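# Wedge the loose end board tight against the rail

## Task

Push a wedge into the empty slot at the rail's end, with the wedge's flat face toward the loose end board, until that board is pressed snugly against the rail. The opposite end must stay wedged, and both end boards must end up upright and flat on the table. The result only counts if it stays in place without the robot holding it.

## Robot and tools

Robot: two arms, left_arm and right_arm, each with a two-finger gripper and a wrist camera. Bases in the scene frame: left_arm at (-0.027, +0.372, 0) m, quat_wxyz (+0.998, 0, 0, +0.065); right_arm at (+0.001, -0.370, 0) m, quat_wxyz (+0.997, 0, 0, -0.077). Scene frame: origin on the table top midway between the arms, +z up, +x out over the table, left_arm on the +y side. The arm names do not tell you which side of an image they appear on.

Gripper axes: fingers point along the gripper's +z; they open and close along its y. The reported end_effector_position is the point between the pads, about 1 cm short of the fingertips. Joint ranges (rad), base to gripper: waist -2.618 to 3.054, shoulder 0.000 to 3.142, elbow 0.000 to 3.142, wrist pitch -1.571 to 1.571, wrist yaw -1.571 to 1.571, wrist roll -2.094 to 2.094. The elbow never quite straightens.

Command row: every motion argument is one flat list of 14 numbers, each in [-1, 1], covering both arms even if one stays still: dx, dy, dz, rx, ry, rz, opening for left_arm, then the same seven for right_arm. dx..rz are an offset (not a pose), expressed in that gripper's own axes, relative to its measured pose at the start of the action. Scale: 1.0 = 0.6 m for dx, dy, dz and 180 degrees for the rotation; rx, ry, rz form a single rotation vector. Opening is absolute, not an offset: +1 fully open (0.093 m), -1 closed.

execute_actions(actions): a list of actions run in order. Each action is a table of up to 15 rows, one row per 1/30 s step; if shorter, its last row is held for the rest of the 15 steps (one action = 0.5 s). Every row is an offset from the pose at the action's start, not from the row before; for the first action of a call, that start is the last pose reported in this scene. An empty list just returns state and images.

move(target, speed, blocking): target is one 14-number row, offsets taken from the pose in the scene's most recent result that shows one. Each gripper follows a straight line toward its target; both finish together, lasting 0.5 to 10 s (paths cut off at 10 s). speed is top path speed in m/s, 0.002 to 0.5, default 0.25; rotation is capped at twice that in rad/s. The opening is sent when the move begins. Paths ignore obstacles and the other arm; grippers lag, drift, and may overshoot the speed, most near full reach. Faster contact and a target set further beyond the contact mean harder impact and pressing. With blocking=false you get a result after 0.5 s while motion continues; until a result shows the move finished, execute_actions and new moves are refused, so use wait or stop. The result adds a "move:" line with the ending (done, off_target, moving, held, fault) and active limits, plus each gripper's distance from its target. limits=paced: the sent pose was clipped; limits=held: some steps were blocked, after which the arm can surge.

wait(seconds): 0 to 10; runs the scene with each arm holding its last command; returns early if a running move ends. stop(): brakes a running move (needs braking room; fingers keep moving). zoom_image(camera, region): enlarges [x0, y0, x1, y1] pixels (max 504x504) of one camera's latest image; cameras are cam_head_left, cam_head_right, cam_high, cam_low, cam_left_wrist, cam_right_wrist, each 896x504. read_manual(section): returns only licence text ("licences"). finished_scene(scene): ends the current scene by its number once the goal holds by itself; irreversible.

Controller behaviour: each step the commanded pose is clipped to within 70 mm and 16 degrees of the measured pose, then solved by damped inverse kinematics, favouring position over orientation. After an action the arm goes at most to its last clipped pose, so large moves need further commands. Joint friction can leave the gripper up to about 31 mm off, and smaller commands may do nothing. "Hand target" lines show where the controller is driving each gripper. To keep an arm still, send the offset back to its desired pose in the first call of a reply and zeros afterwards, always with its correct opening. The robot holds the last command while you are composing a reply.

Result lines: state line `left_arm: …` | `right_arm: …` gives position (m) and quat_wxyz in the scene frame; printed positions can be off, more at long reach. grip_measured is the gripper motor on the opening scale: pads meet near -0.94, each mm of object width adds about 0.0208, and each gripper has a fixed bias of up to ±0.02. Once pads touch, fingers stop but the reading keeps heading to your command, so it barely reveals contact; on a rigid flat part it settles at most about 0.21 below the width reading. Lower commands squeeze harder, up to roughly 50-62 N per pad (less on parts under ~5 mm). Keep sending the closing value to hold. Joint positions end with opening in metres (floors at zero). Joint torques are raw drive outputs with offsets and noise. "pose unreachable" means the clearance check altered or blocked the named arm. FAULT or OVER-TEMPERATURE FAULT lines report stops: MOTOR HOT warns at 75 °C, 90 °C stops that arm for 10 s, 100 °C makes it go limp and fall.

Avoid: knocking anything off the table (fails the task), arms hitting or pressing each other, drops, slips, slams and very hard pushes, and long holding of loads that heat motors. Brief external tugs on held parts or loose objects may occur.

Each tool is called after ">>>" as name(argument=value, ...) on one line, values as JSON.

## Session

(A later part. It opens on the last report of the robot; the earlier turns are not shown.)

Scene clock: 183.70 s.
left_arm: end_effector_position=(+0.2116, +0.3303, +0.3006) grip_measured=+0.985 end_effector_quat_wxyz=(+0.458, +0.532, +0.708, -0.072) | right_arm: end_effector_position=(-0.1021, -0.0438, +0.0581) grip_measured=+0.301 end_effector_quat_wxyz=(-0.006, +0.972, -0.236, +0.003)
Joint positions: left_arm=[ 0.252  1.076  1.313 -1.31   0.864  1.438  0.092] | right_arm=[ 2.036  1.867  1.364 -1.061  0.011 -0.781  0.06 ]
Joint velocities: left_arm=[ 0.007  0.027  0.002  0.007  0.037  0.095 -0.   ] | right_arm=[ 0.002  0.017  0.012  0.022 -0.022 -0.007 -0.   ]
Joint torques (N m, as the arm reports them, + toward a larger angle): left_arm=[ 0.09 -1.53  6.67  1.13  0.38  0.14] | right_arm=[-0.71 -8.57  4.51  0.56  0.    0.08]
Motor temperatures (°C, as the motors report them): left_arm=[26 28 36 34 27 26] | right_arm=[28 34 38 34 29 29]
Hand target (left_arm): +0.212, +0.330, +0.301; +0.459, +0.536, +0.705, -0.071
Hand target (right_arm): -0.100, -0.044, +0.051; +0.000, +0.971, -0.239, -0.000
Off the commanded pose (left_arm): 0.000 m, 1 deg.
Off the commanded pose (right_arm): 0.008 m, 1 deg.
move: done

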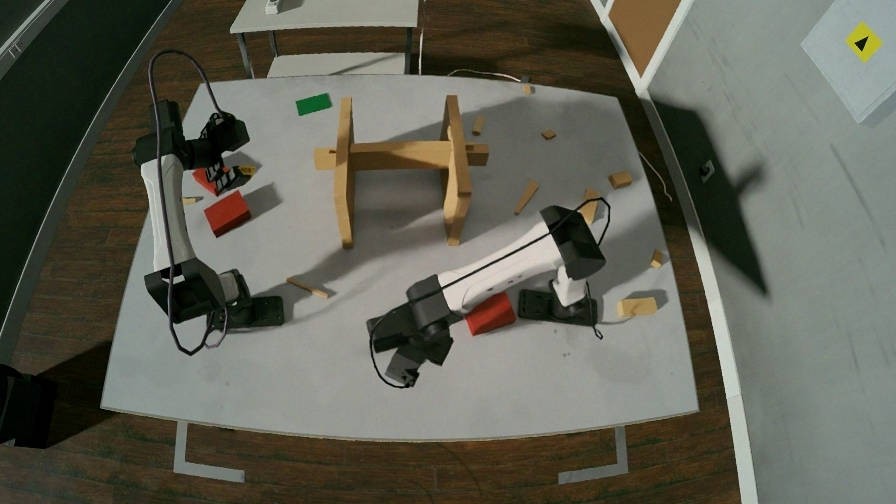

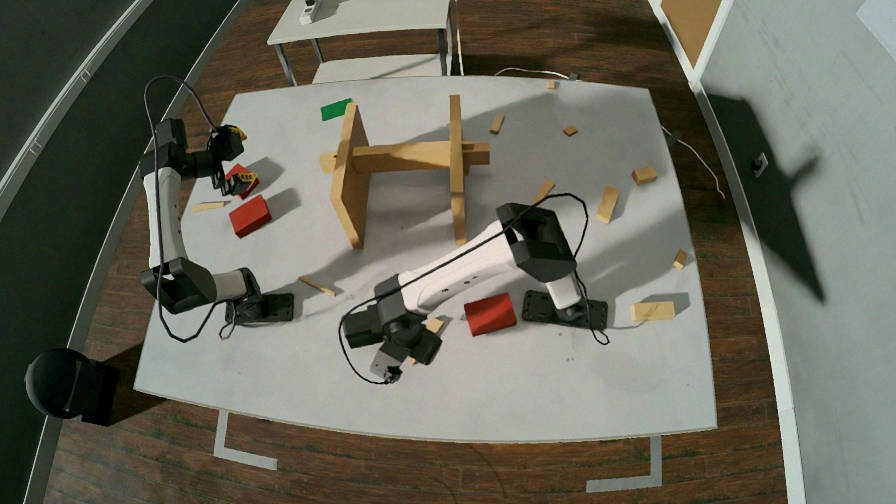

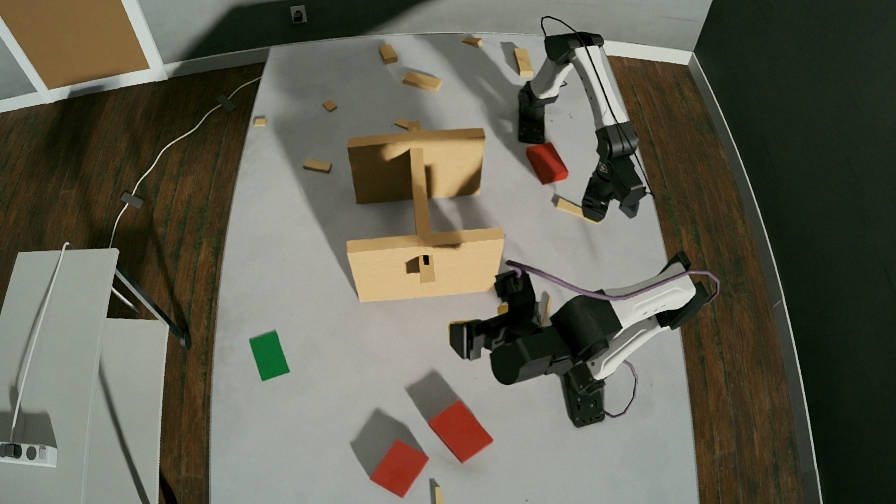

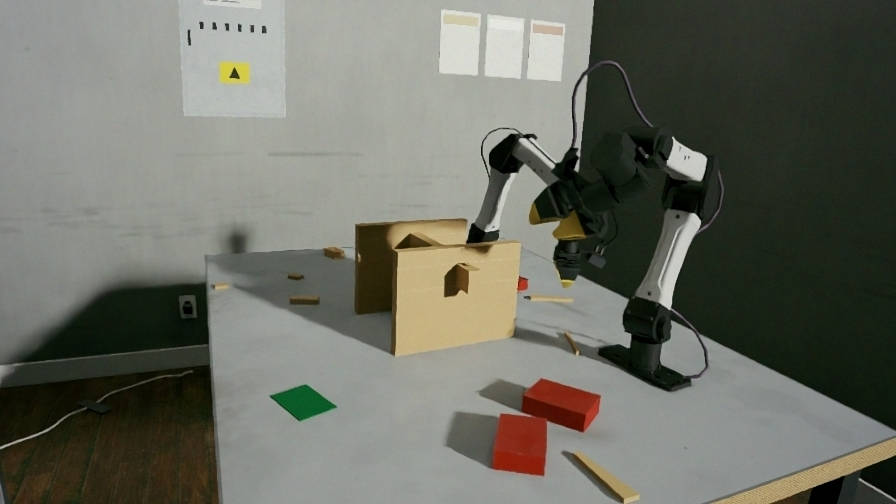

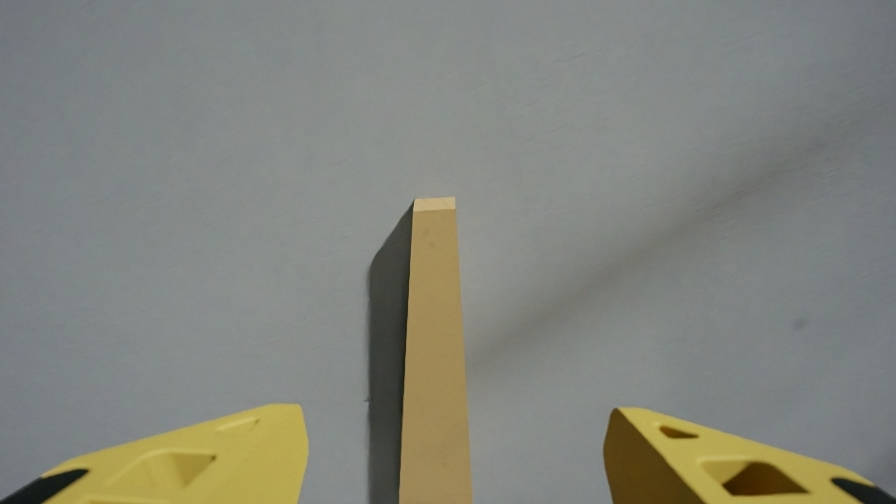

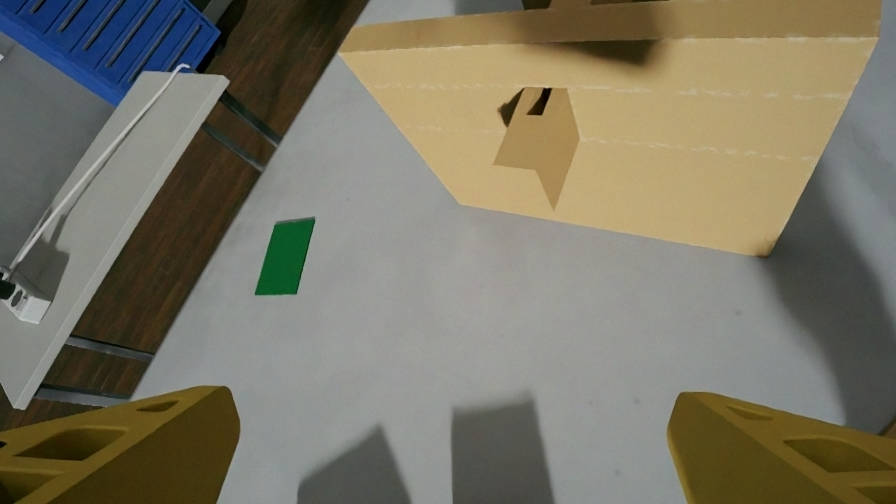

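>>> move(target=[0,0,0,0,0,0,1, 0.0133,0.0067,0.078,0,0,0,0.3], speed=0.08)

Scene clock: 190.57 s.
left_arm: end_effector_position=(+0.2116, +0.3303, +0.3006) grip_measured=+0.985 end_effector_quat_wxyz=(+0.458, +0.533, +0.708, -0.072) | right_arm: end_effector_position=(-0.1001, -0.0500, +0.0172) grip_measured=+0.301 end_effector_quat_wxyz=(-0.006, +0.972, -0.233, +0.002)
Joint positions: left_arm=[ 0.252  1.076  1.313 -1.31   0.864  1.441  0.092] | right_arm=[ 2.036  1.895  1.229 -0.897  0.011 -0.788  0.06 ]
Joint velocities: left_arm=[-0.022  0.002 -0.012  0.022 -0.066  0.081 -0.001] | right_arm=[-0.017 -0.027 -0.007 -0.066  0.022 -0.037  0.001]
Joint torques (N m, as the arm reports them, + toward a larger angle): left_arm=[ 0.1  -1.41  6.68  1.09  0.39 -0.01] | right_arm=[-0.76 -8.72  4.36  0.57  0.12  0.09]
Motor temperatures (°C, as the motors report them): left_arm=[26 28 36 34 27 26] | right_arm=[28 34 37 34 29 29]
Hand target (left_arm): +0.212, +0.330, +0.301; +0.458, +0.532, +0.709, -0.073
Hand target (right_arm): -0.096, -0.050, +0.011; -0.006, +0.972, -0.236, +0.003
Off the commanded pose (left_arm): 0.000 m, 0 deg.
Off the commanded pose (right_arm): 0.007 m, 0 deg.
move: done

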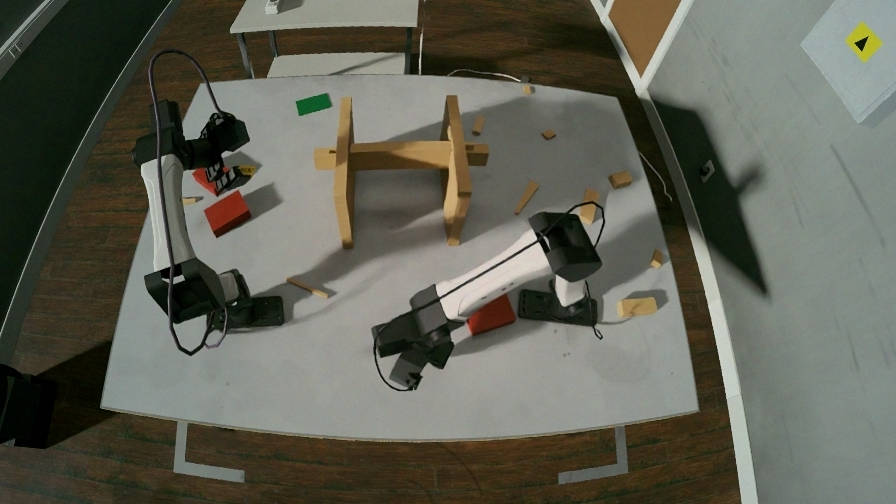

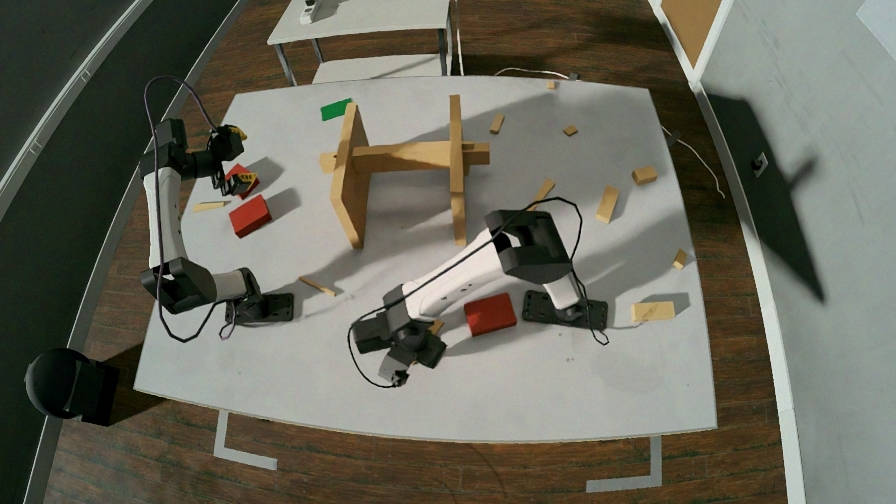

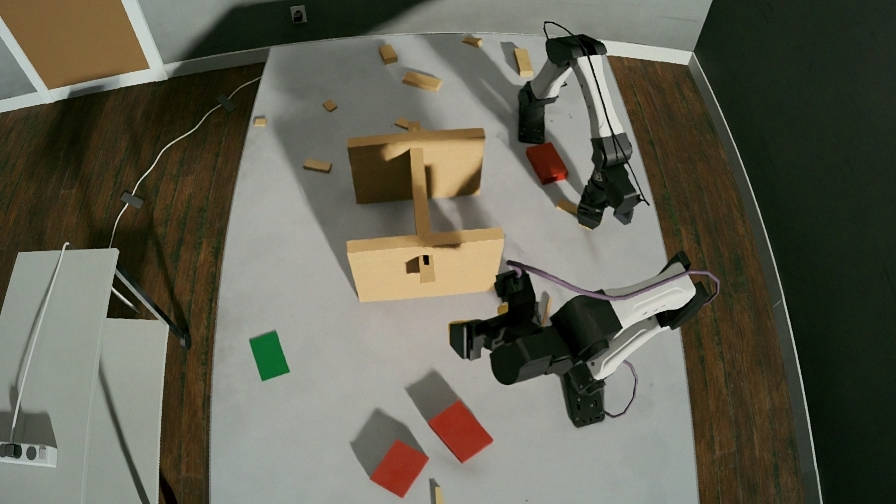

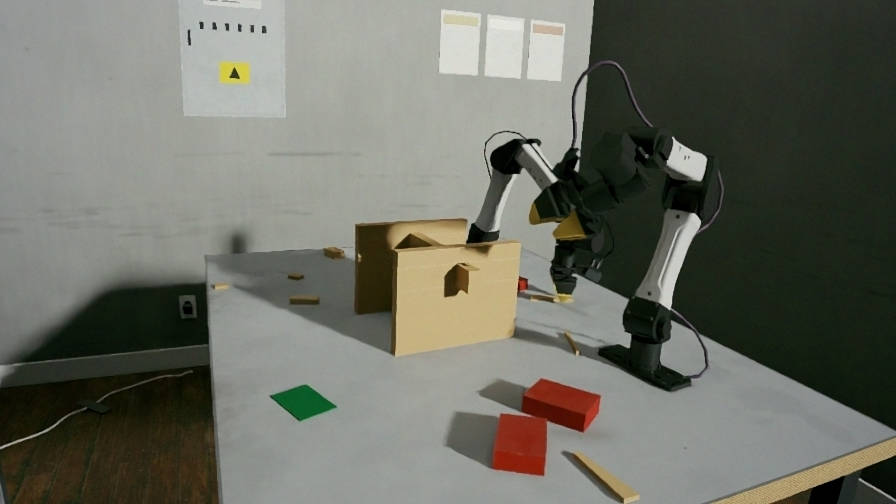

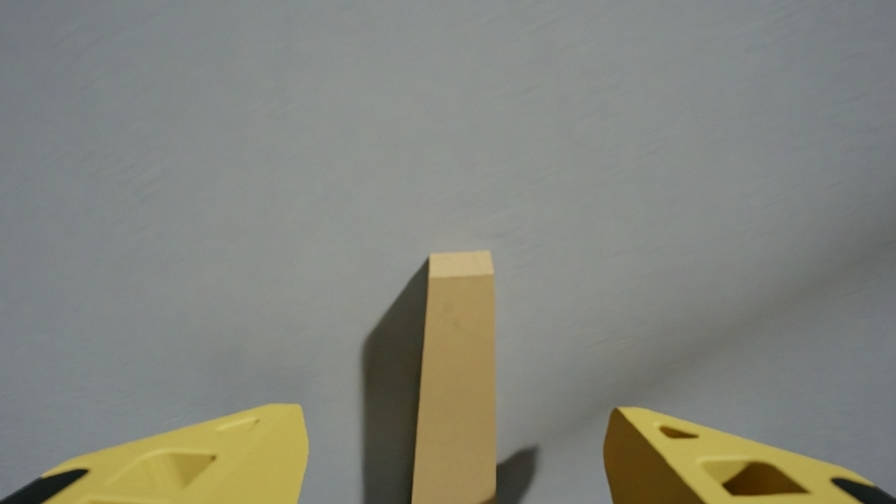

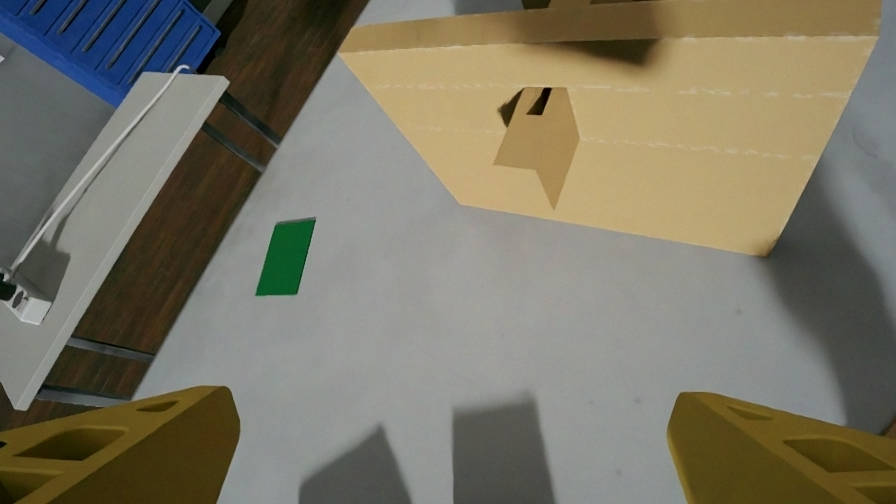

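>>> zoom_image(camera="cam_low", region=[510, 250, 620, 320])

>>> zoom_image(camera="cam_high", region=[540, 170, 650, 240])

Region (510, 250, 620, 320) of cam_low's 896x504 image, scaled by 4.582, with more detail than that image has; it fills the top 321 rows of this view, and the rest is white.

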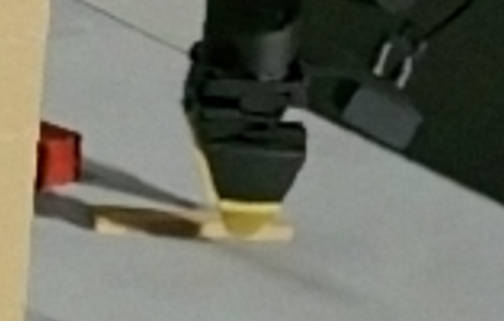

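Region (540, 170, 650, 240) of cam_high's 896x504 image, scaled by 4.582, with more detail than that image has; it fills the top 321 rows of this view, and the rest is white.

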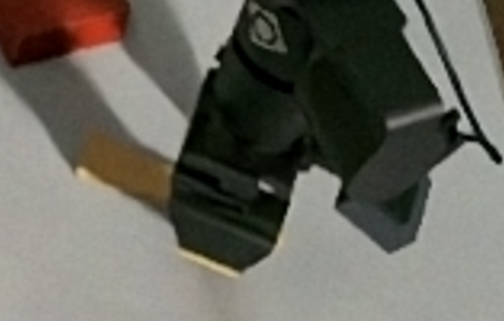

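>>> move(target=[0,0,0,0,0,0,1, 0.005,0,0.02,0,0,0,0.3], speed=0.03)

Scene clock: 199.37 s.
left_arm: end_effector_position=(+0.2116, +0.3303, +0.3006) grip_measured=+0.985 end_effector_quat_wxyz=(+0.458, +0.533, +0.708, -0.072) | right_arm: end_effector_position=(-0.1002, -0.0498, +0.0135) grip_measured=+0.301 end_effector_quat_wxyz=(-0.010, +0.973, -0.232, +0.000)
Joint positions: left_arm=[ 0.252  1.076  1.313 -1.31   0.864  1.441  0.092] | right_arm=[ 2.036  1.895  1.213 -0.872  0.011 -0.79   0.06 ]
Joint velocities: left_arm=[-0.007 -0.007 -0.012 -0.051 -0.022 -0.081  0.   ] | right_arm=[ 0.002 -0.022  0.002  0.081  0.051 -0.051 -0.   ]
Joint torques (N m, as the arm reports them, + toward a larger angle): left_arm=[ 0.09 -1.42  6.59  1.14  0.34  0.06] | right_arm=[-0.29 -8.31  4.17  0.57  0.12  0.09]
Motor temperatures (°C, as the motors report them): left_arm=[26 28 36 34 27 26] | right_arm=[28 35 37 34 29 29]
Hand target (left_arm): +0.212, +0.330, +0.301; +0.458, +0.533, +0.708, -0.072
Hand target (right_arm): -0.097, -0.051, +0.006; -0.006, +0.972, -0.233, +0.002
Off the commanded pose (left_arm): 0.000 m, 0 deg.
Off the commanded pose (right_arm): 0.009 m, 0 deg.
move: done

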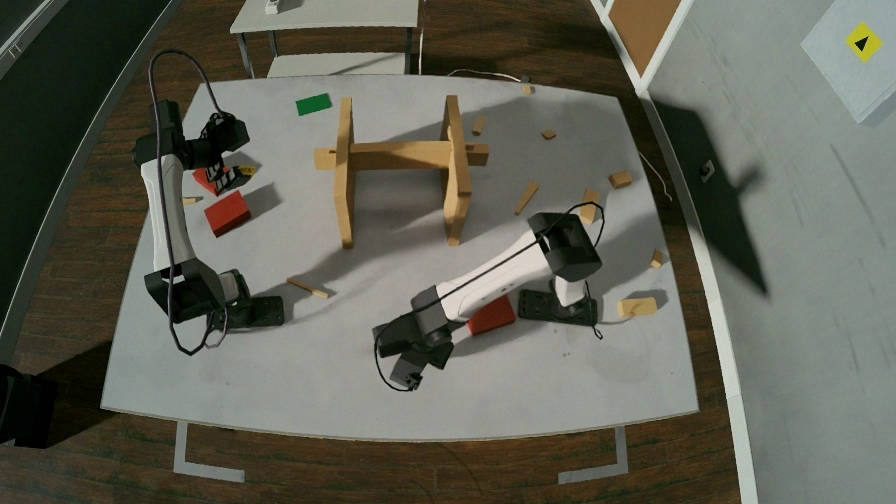

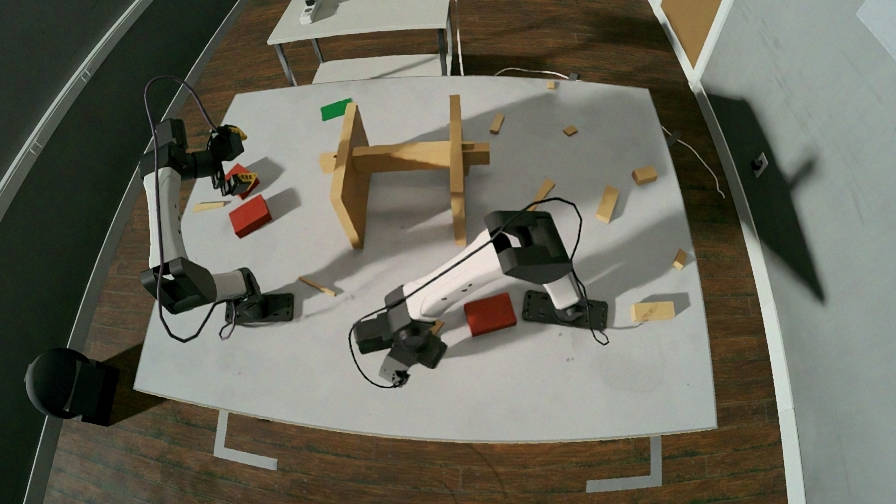

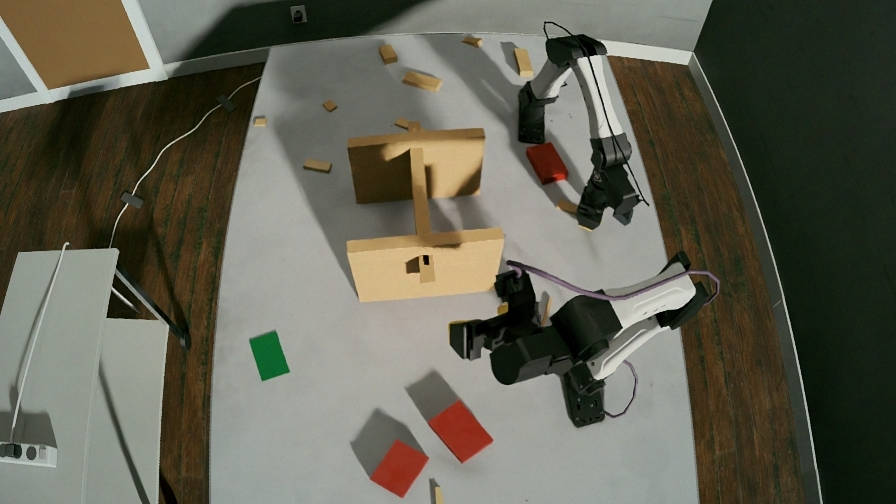

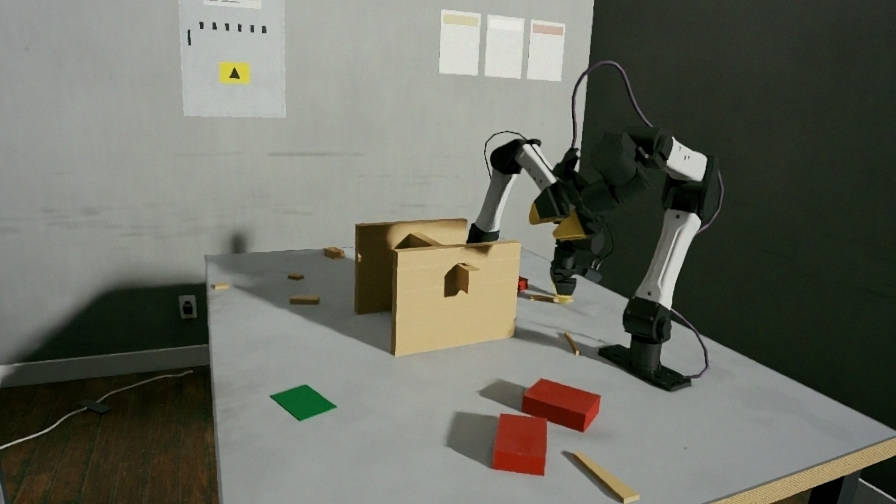

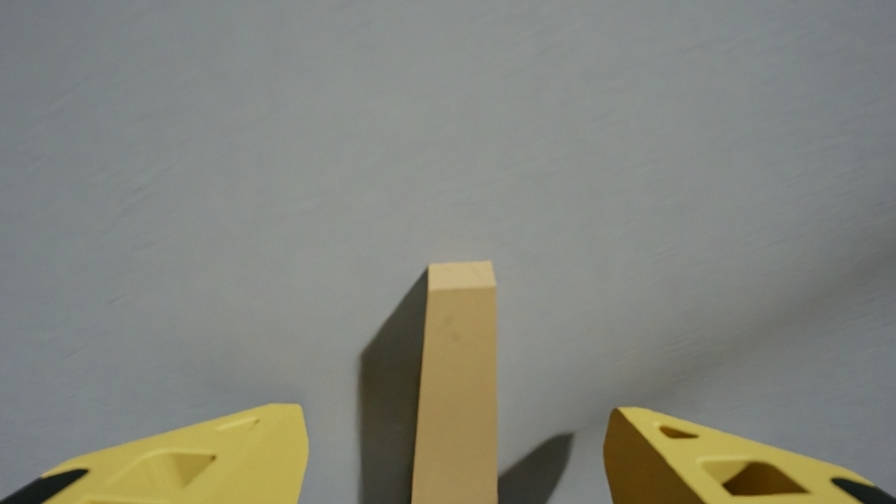

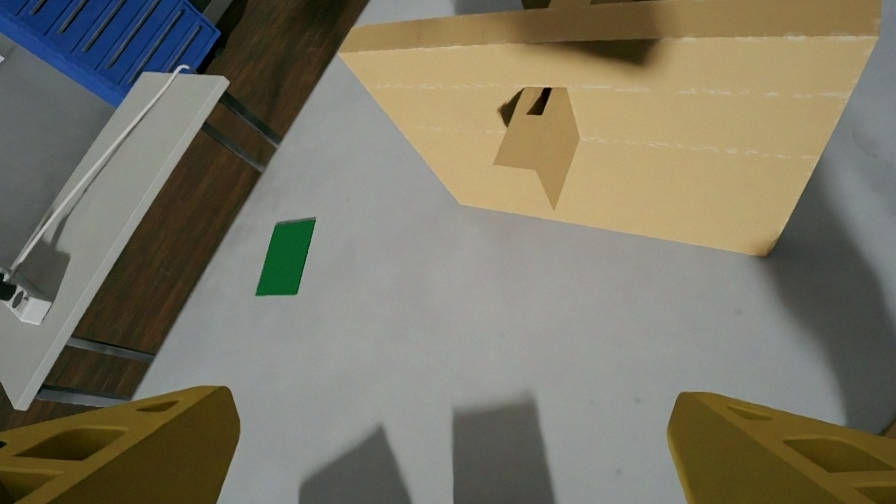

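>>> move(target=[0,0,0,0,0,0,1, 0,0,0.018,0,0,0,0.3], speed=0.03)

Scene clock: 203.50 s.
left_arm: end_effector_position=(+0.2116, +0.3303, +0.3006) grip_measured=+0.985 end_effector_quat_wxyz=(+0.458, +0.533, +0.708, -0.072) | right_arm: end_effector_position=(-0.1015, -0.0457, +0.0136) grip_measured=+0.301 end_effector_quat_wxyz=(-0.017, +0.973, -0.232, -0.004)
Joint positions: left_arm=[ 0.252  1.076  1.313 -1.31   0.864  1.441  0.092] | right_arm=[ 2.036  1.895  1.213 -0.854  0.011 -0.791  0.06 ]
Joint velocities: left_arm=[ 0.007 -0.002 -0.002  0.007 -0.022  0.022 -0.001] | right_arm=[ 0.002 -0.012 -0.007  0.037  0.037  0.051 -0.002]
Joint torques (N m, as the arm reports them, + toward a larger angle): left_arm=[ 0.19 -1.43  6.57  1.12  0.38  0.05] | right_arm=[ 0.32 -7.96  3.95  0.6   0.12  0.14]
Motor temperatures (°C, as the motors report them): left_arm=[26 28 36 34 27 26] | right_arm=[28 35 36 34 29 29]
Hand target (left_arm): +0.212, +0.330, +0.301; +0.458, +0.533, +0.708, -0.072
Hand target (right_arm): -0.100, -0.050, +0.003; -0.010, +0.973, -0.232, +0.000
Off the commanded pose (left_arm): 0.000 m, 0 deg.
Off the commanded pose (right_arm): 0.012 m, 1 deg.
move: off_target (right_arm)

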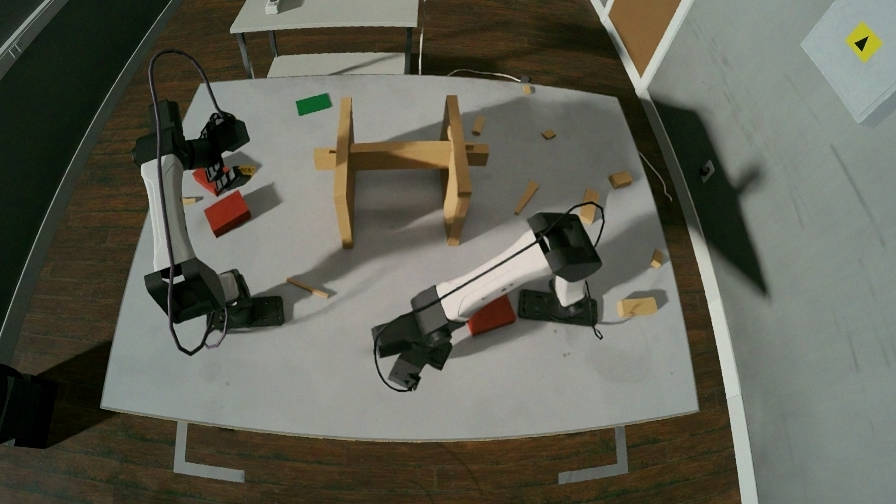

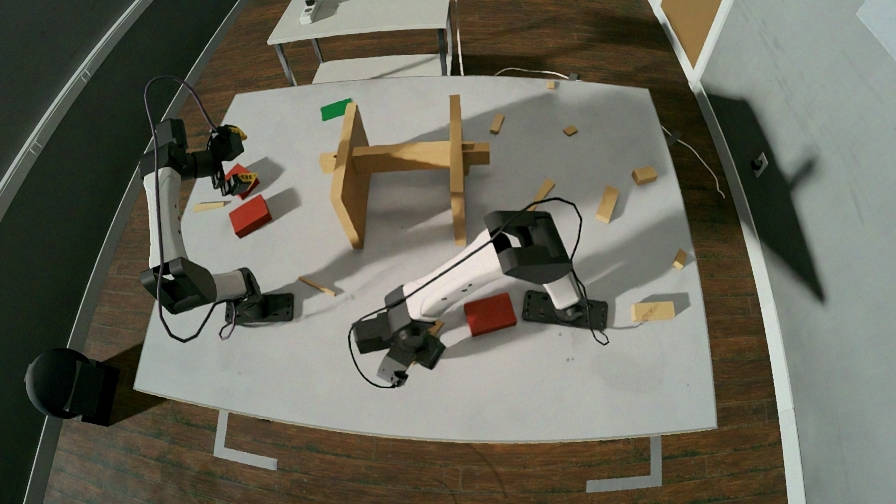

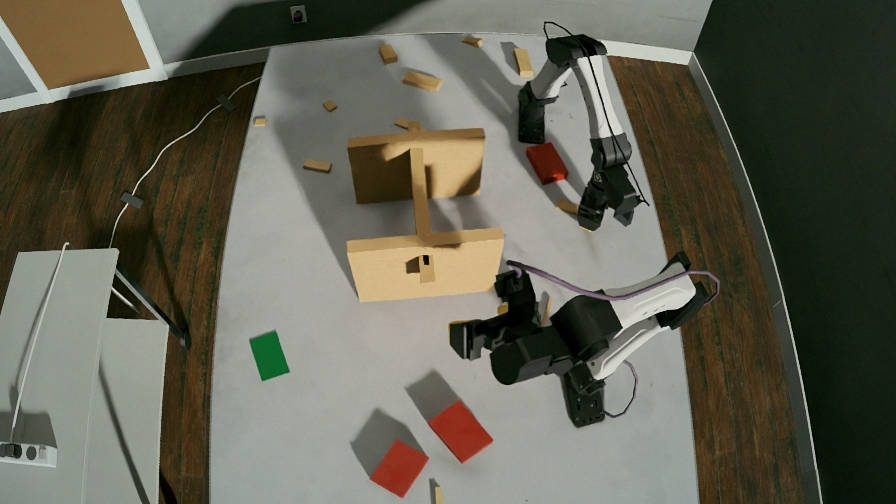

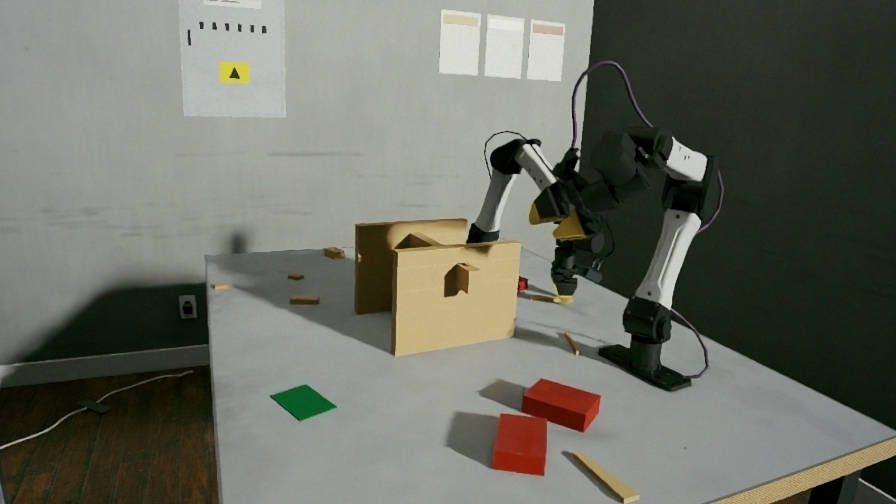

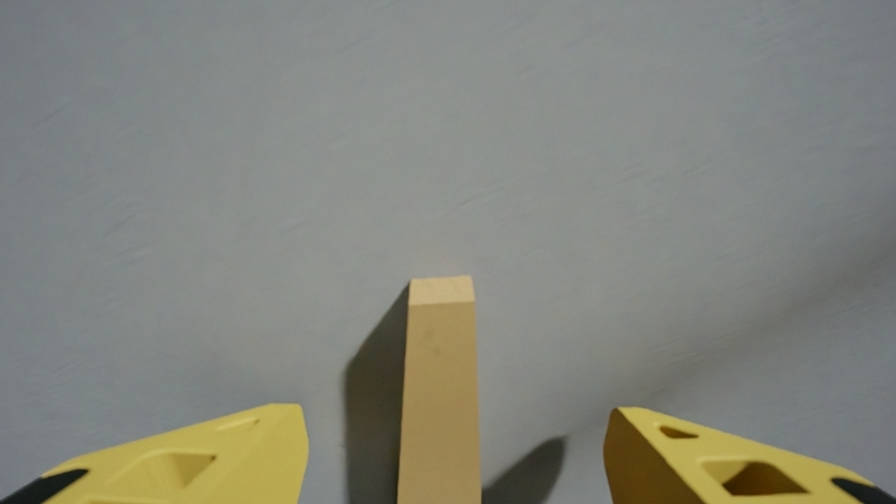

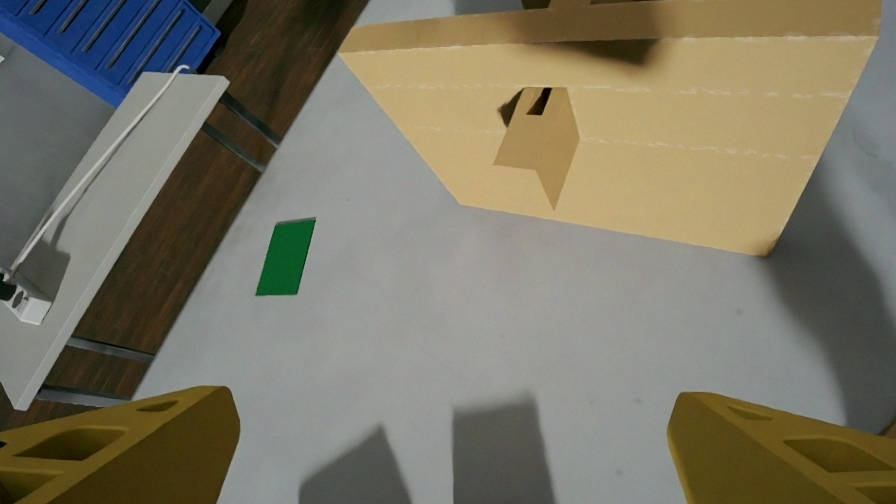

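>>> move(target=[0,0,0,0,0,0,1, 0.0081,0.0068,0.0255,-0.0099,0.005,0,0.3], speed=0.03)

Scene clock: 215.53 s.
left_arm: end_effector_position=(+0.2116, +0.3303, +0.3006) grip_measured=+0.985 end_effector_quat_wxyz=(+0.458, +0.533, +0.708, -0.072) | right_arm: end_effector_position=(-0.1015, -0.0461, +0.0112) grip_measured=+0.301 end_effector_quat_wxyz=(-0.015, +0.973, -0.231, -0.003)
Joint positions: left_arm=[ 0.252  1.076  1.313 -1.31   0.864  1.441  0.092] | right_arm=[ 2.036  1.902  1.213 -0.853  0.01  -0.793  0.06 ]
Joint velocities: left_arm=[-0.027 -0.012 -0.002 -0.037  0.081  0.022 -0.   ] | right_arm=[-0.002 -0.002  0.002 -0.022 -0.022 -0.022  0.001]
Joint torques (N m, as the arm reports them, + toward a larger angle): left_arm=[ 0.21 -1.61  6.59  1.08  0.38  0.05] | right_arm=[-0.39 -7.49  4.04  0.58  0.02  0.08]
Motor temperatures (°C, as the motors report them): left_arm=[26 28 36 34 27 26] | right_arm=[28 35 36 34 29 29]
Hand target (left_arm): +0.212, +0.330, +0.301; +0.458, +0.533, +0.708, -0.072
Hand target (right_arm): -0.099, -0.051, -0.001; -0.001, +0.973, -0.232, -0.000
Off the commanded pose (left_arm): 0.000 m, 0 deg.
Off the commanded pose (right_arm): 0.014 m, 2 deg.
move: off_target (right_arm)

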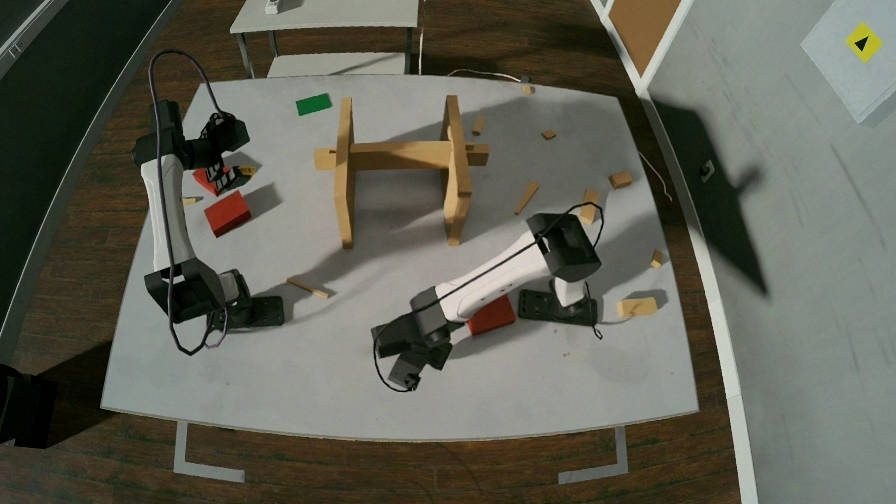

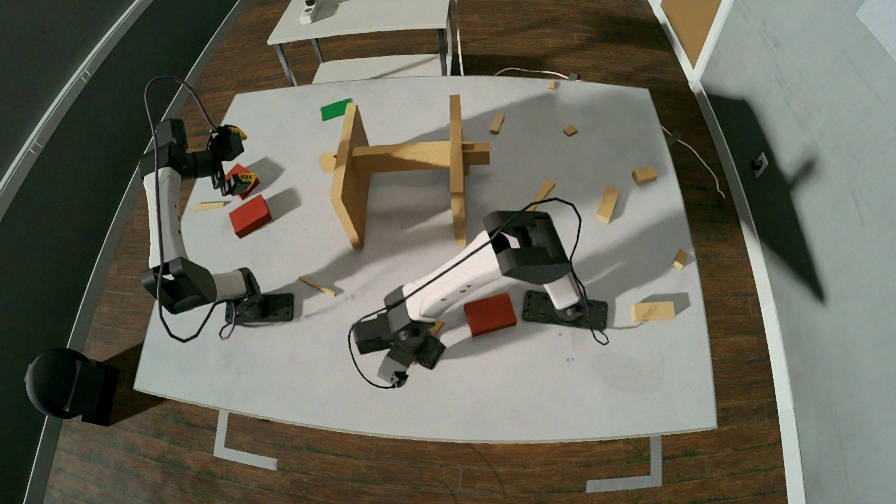

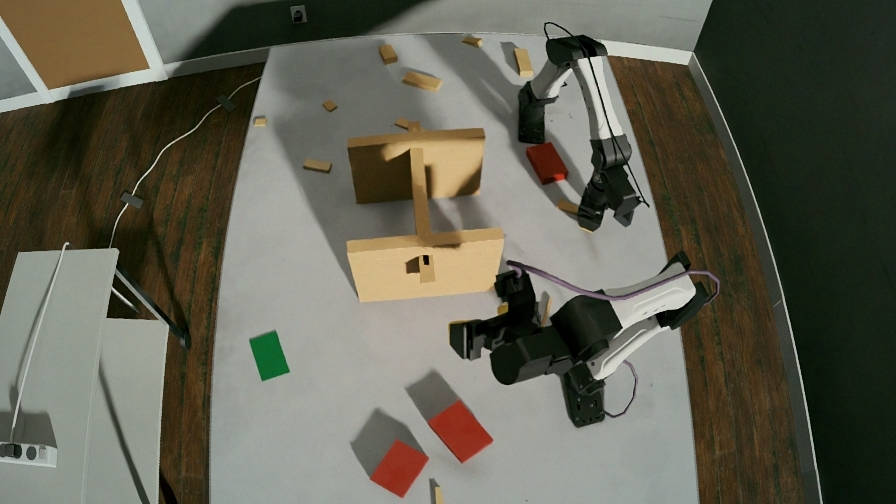

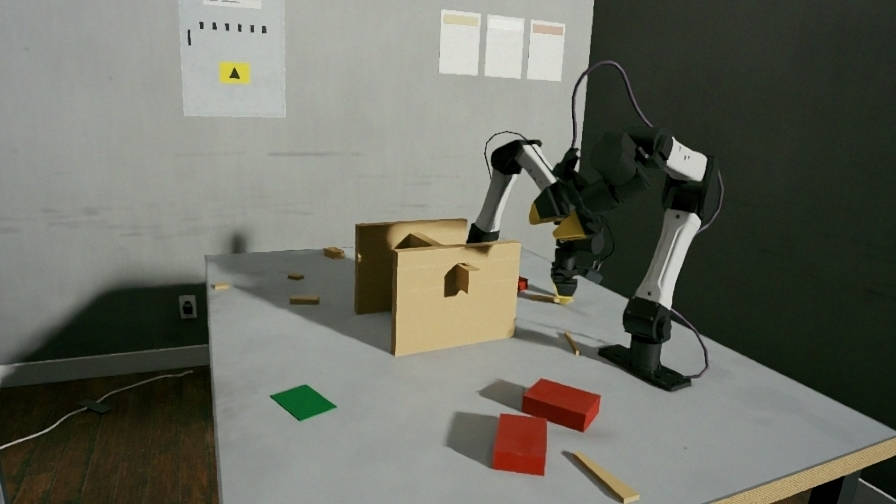

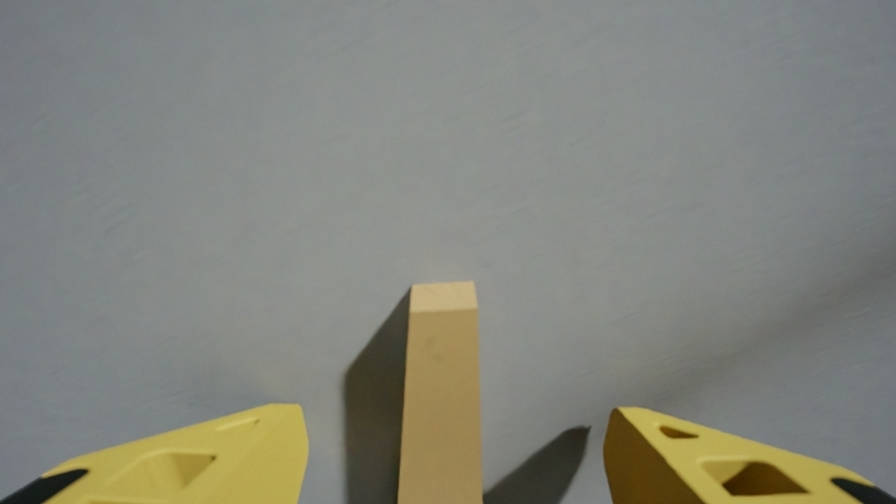

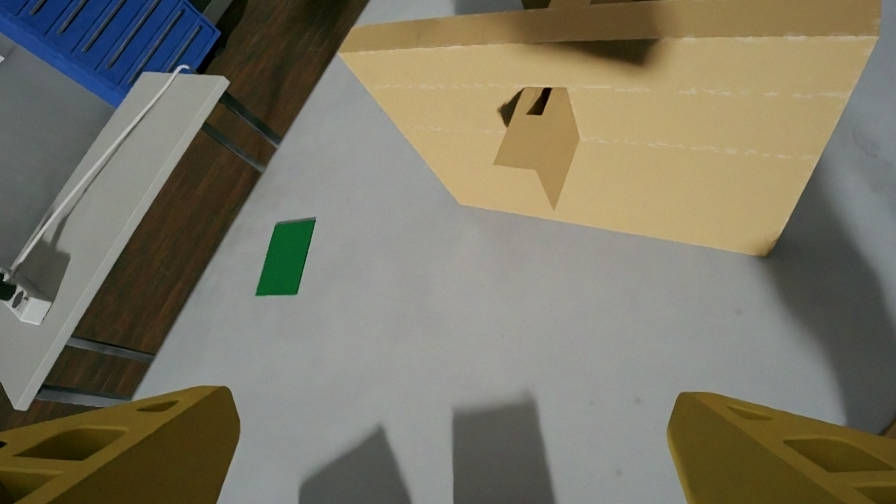

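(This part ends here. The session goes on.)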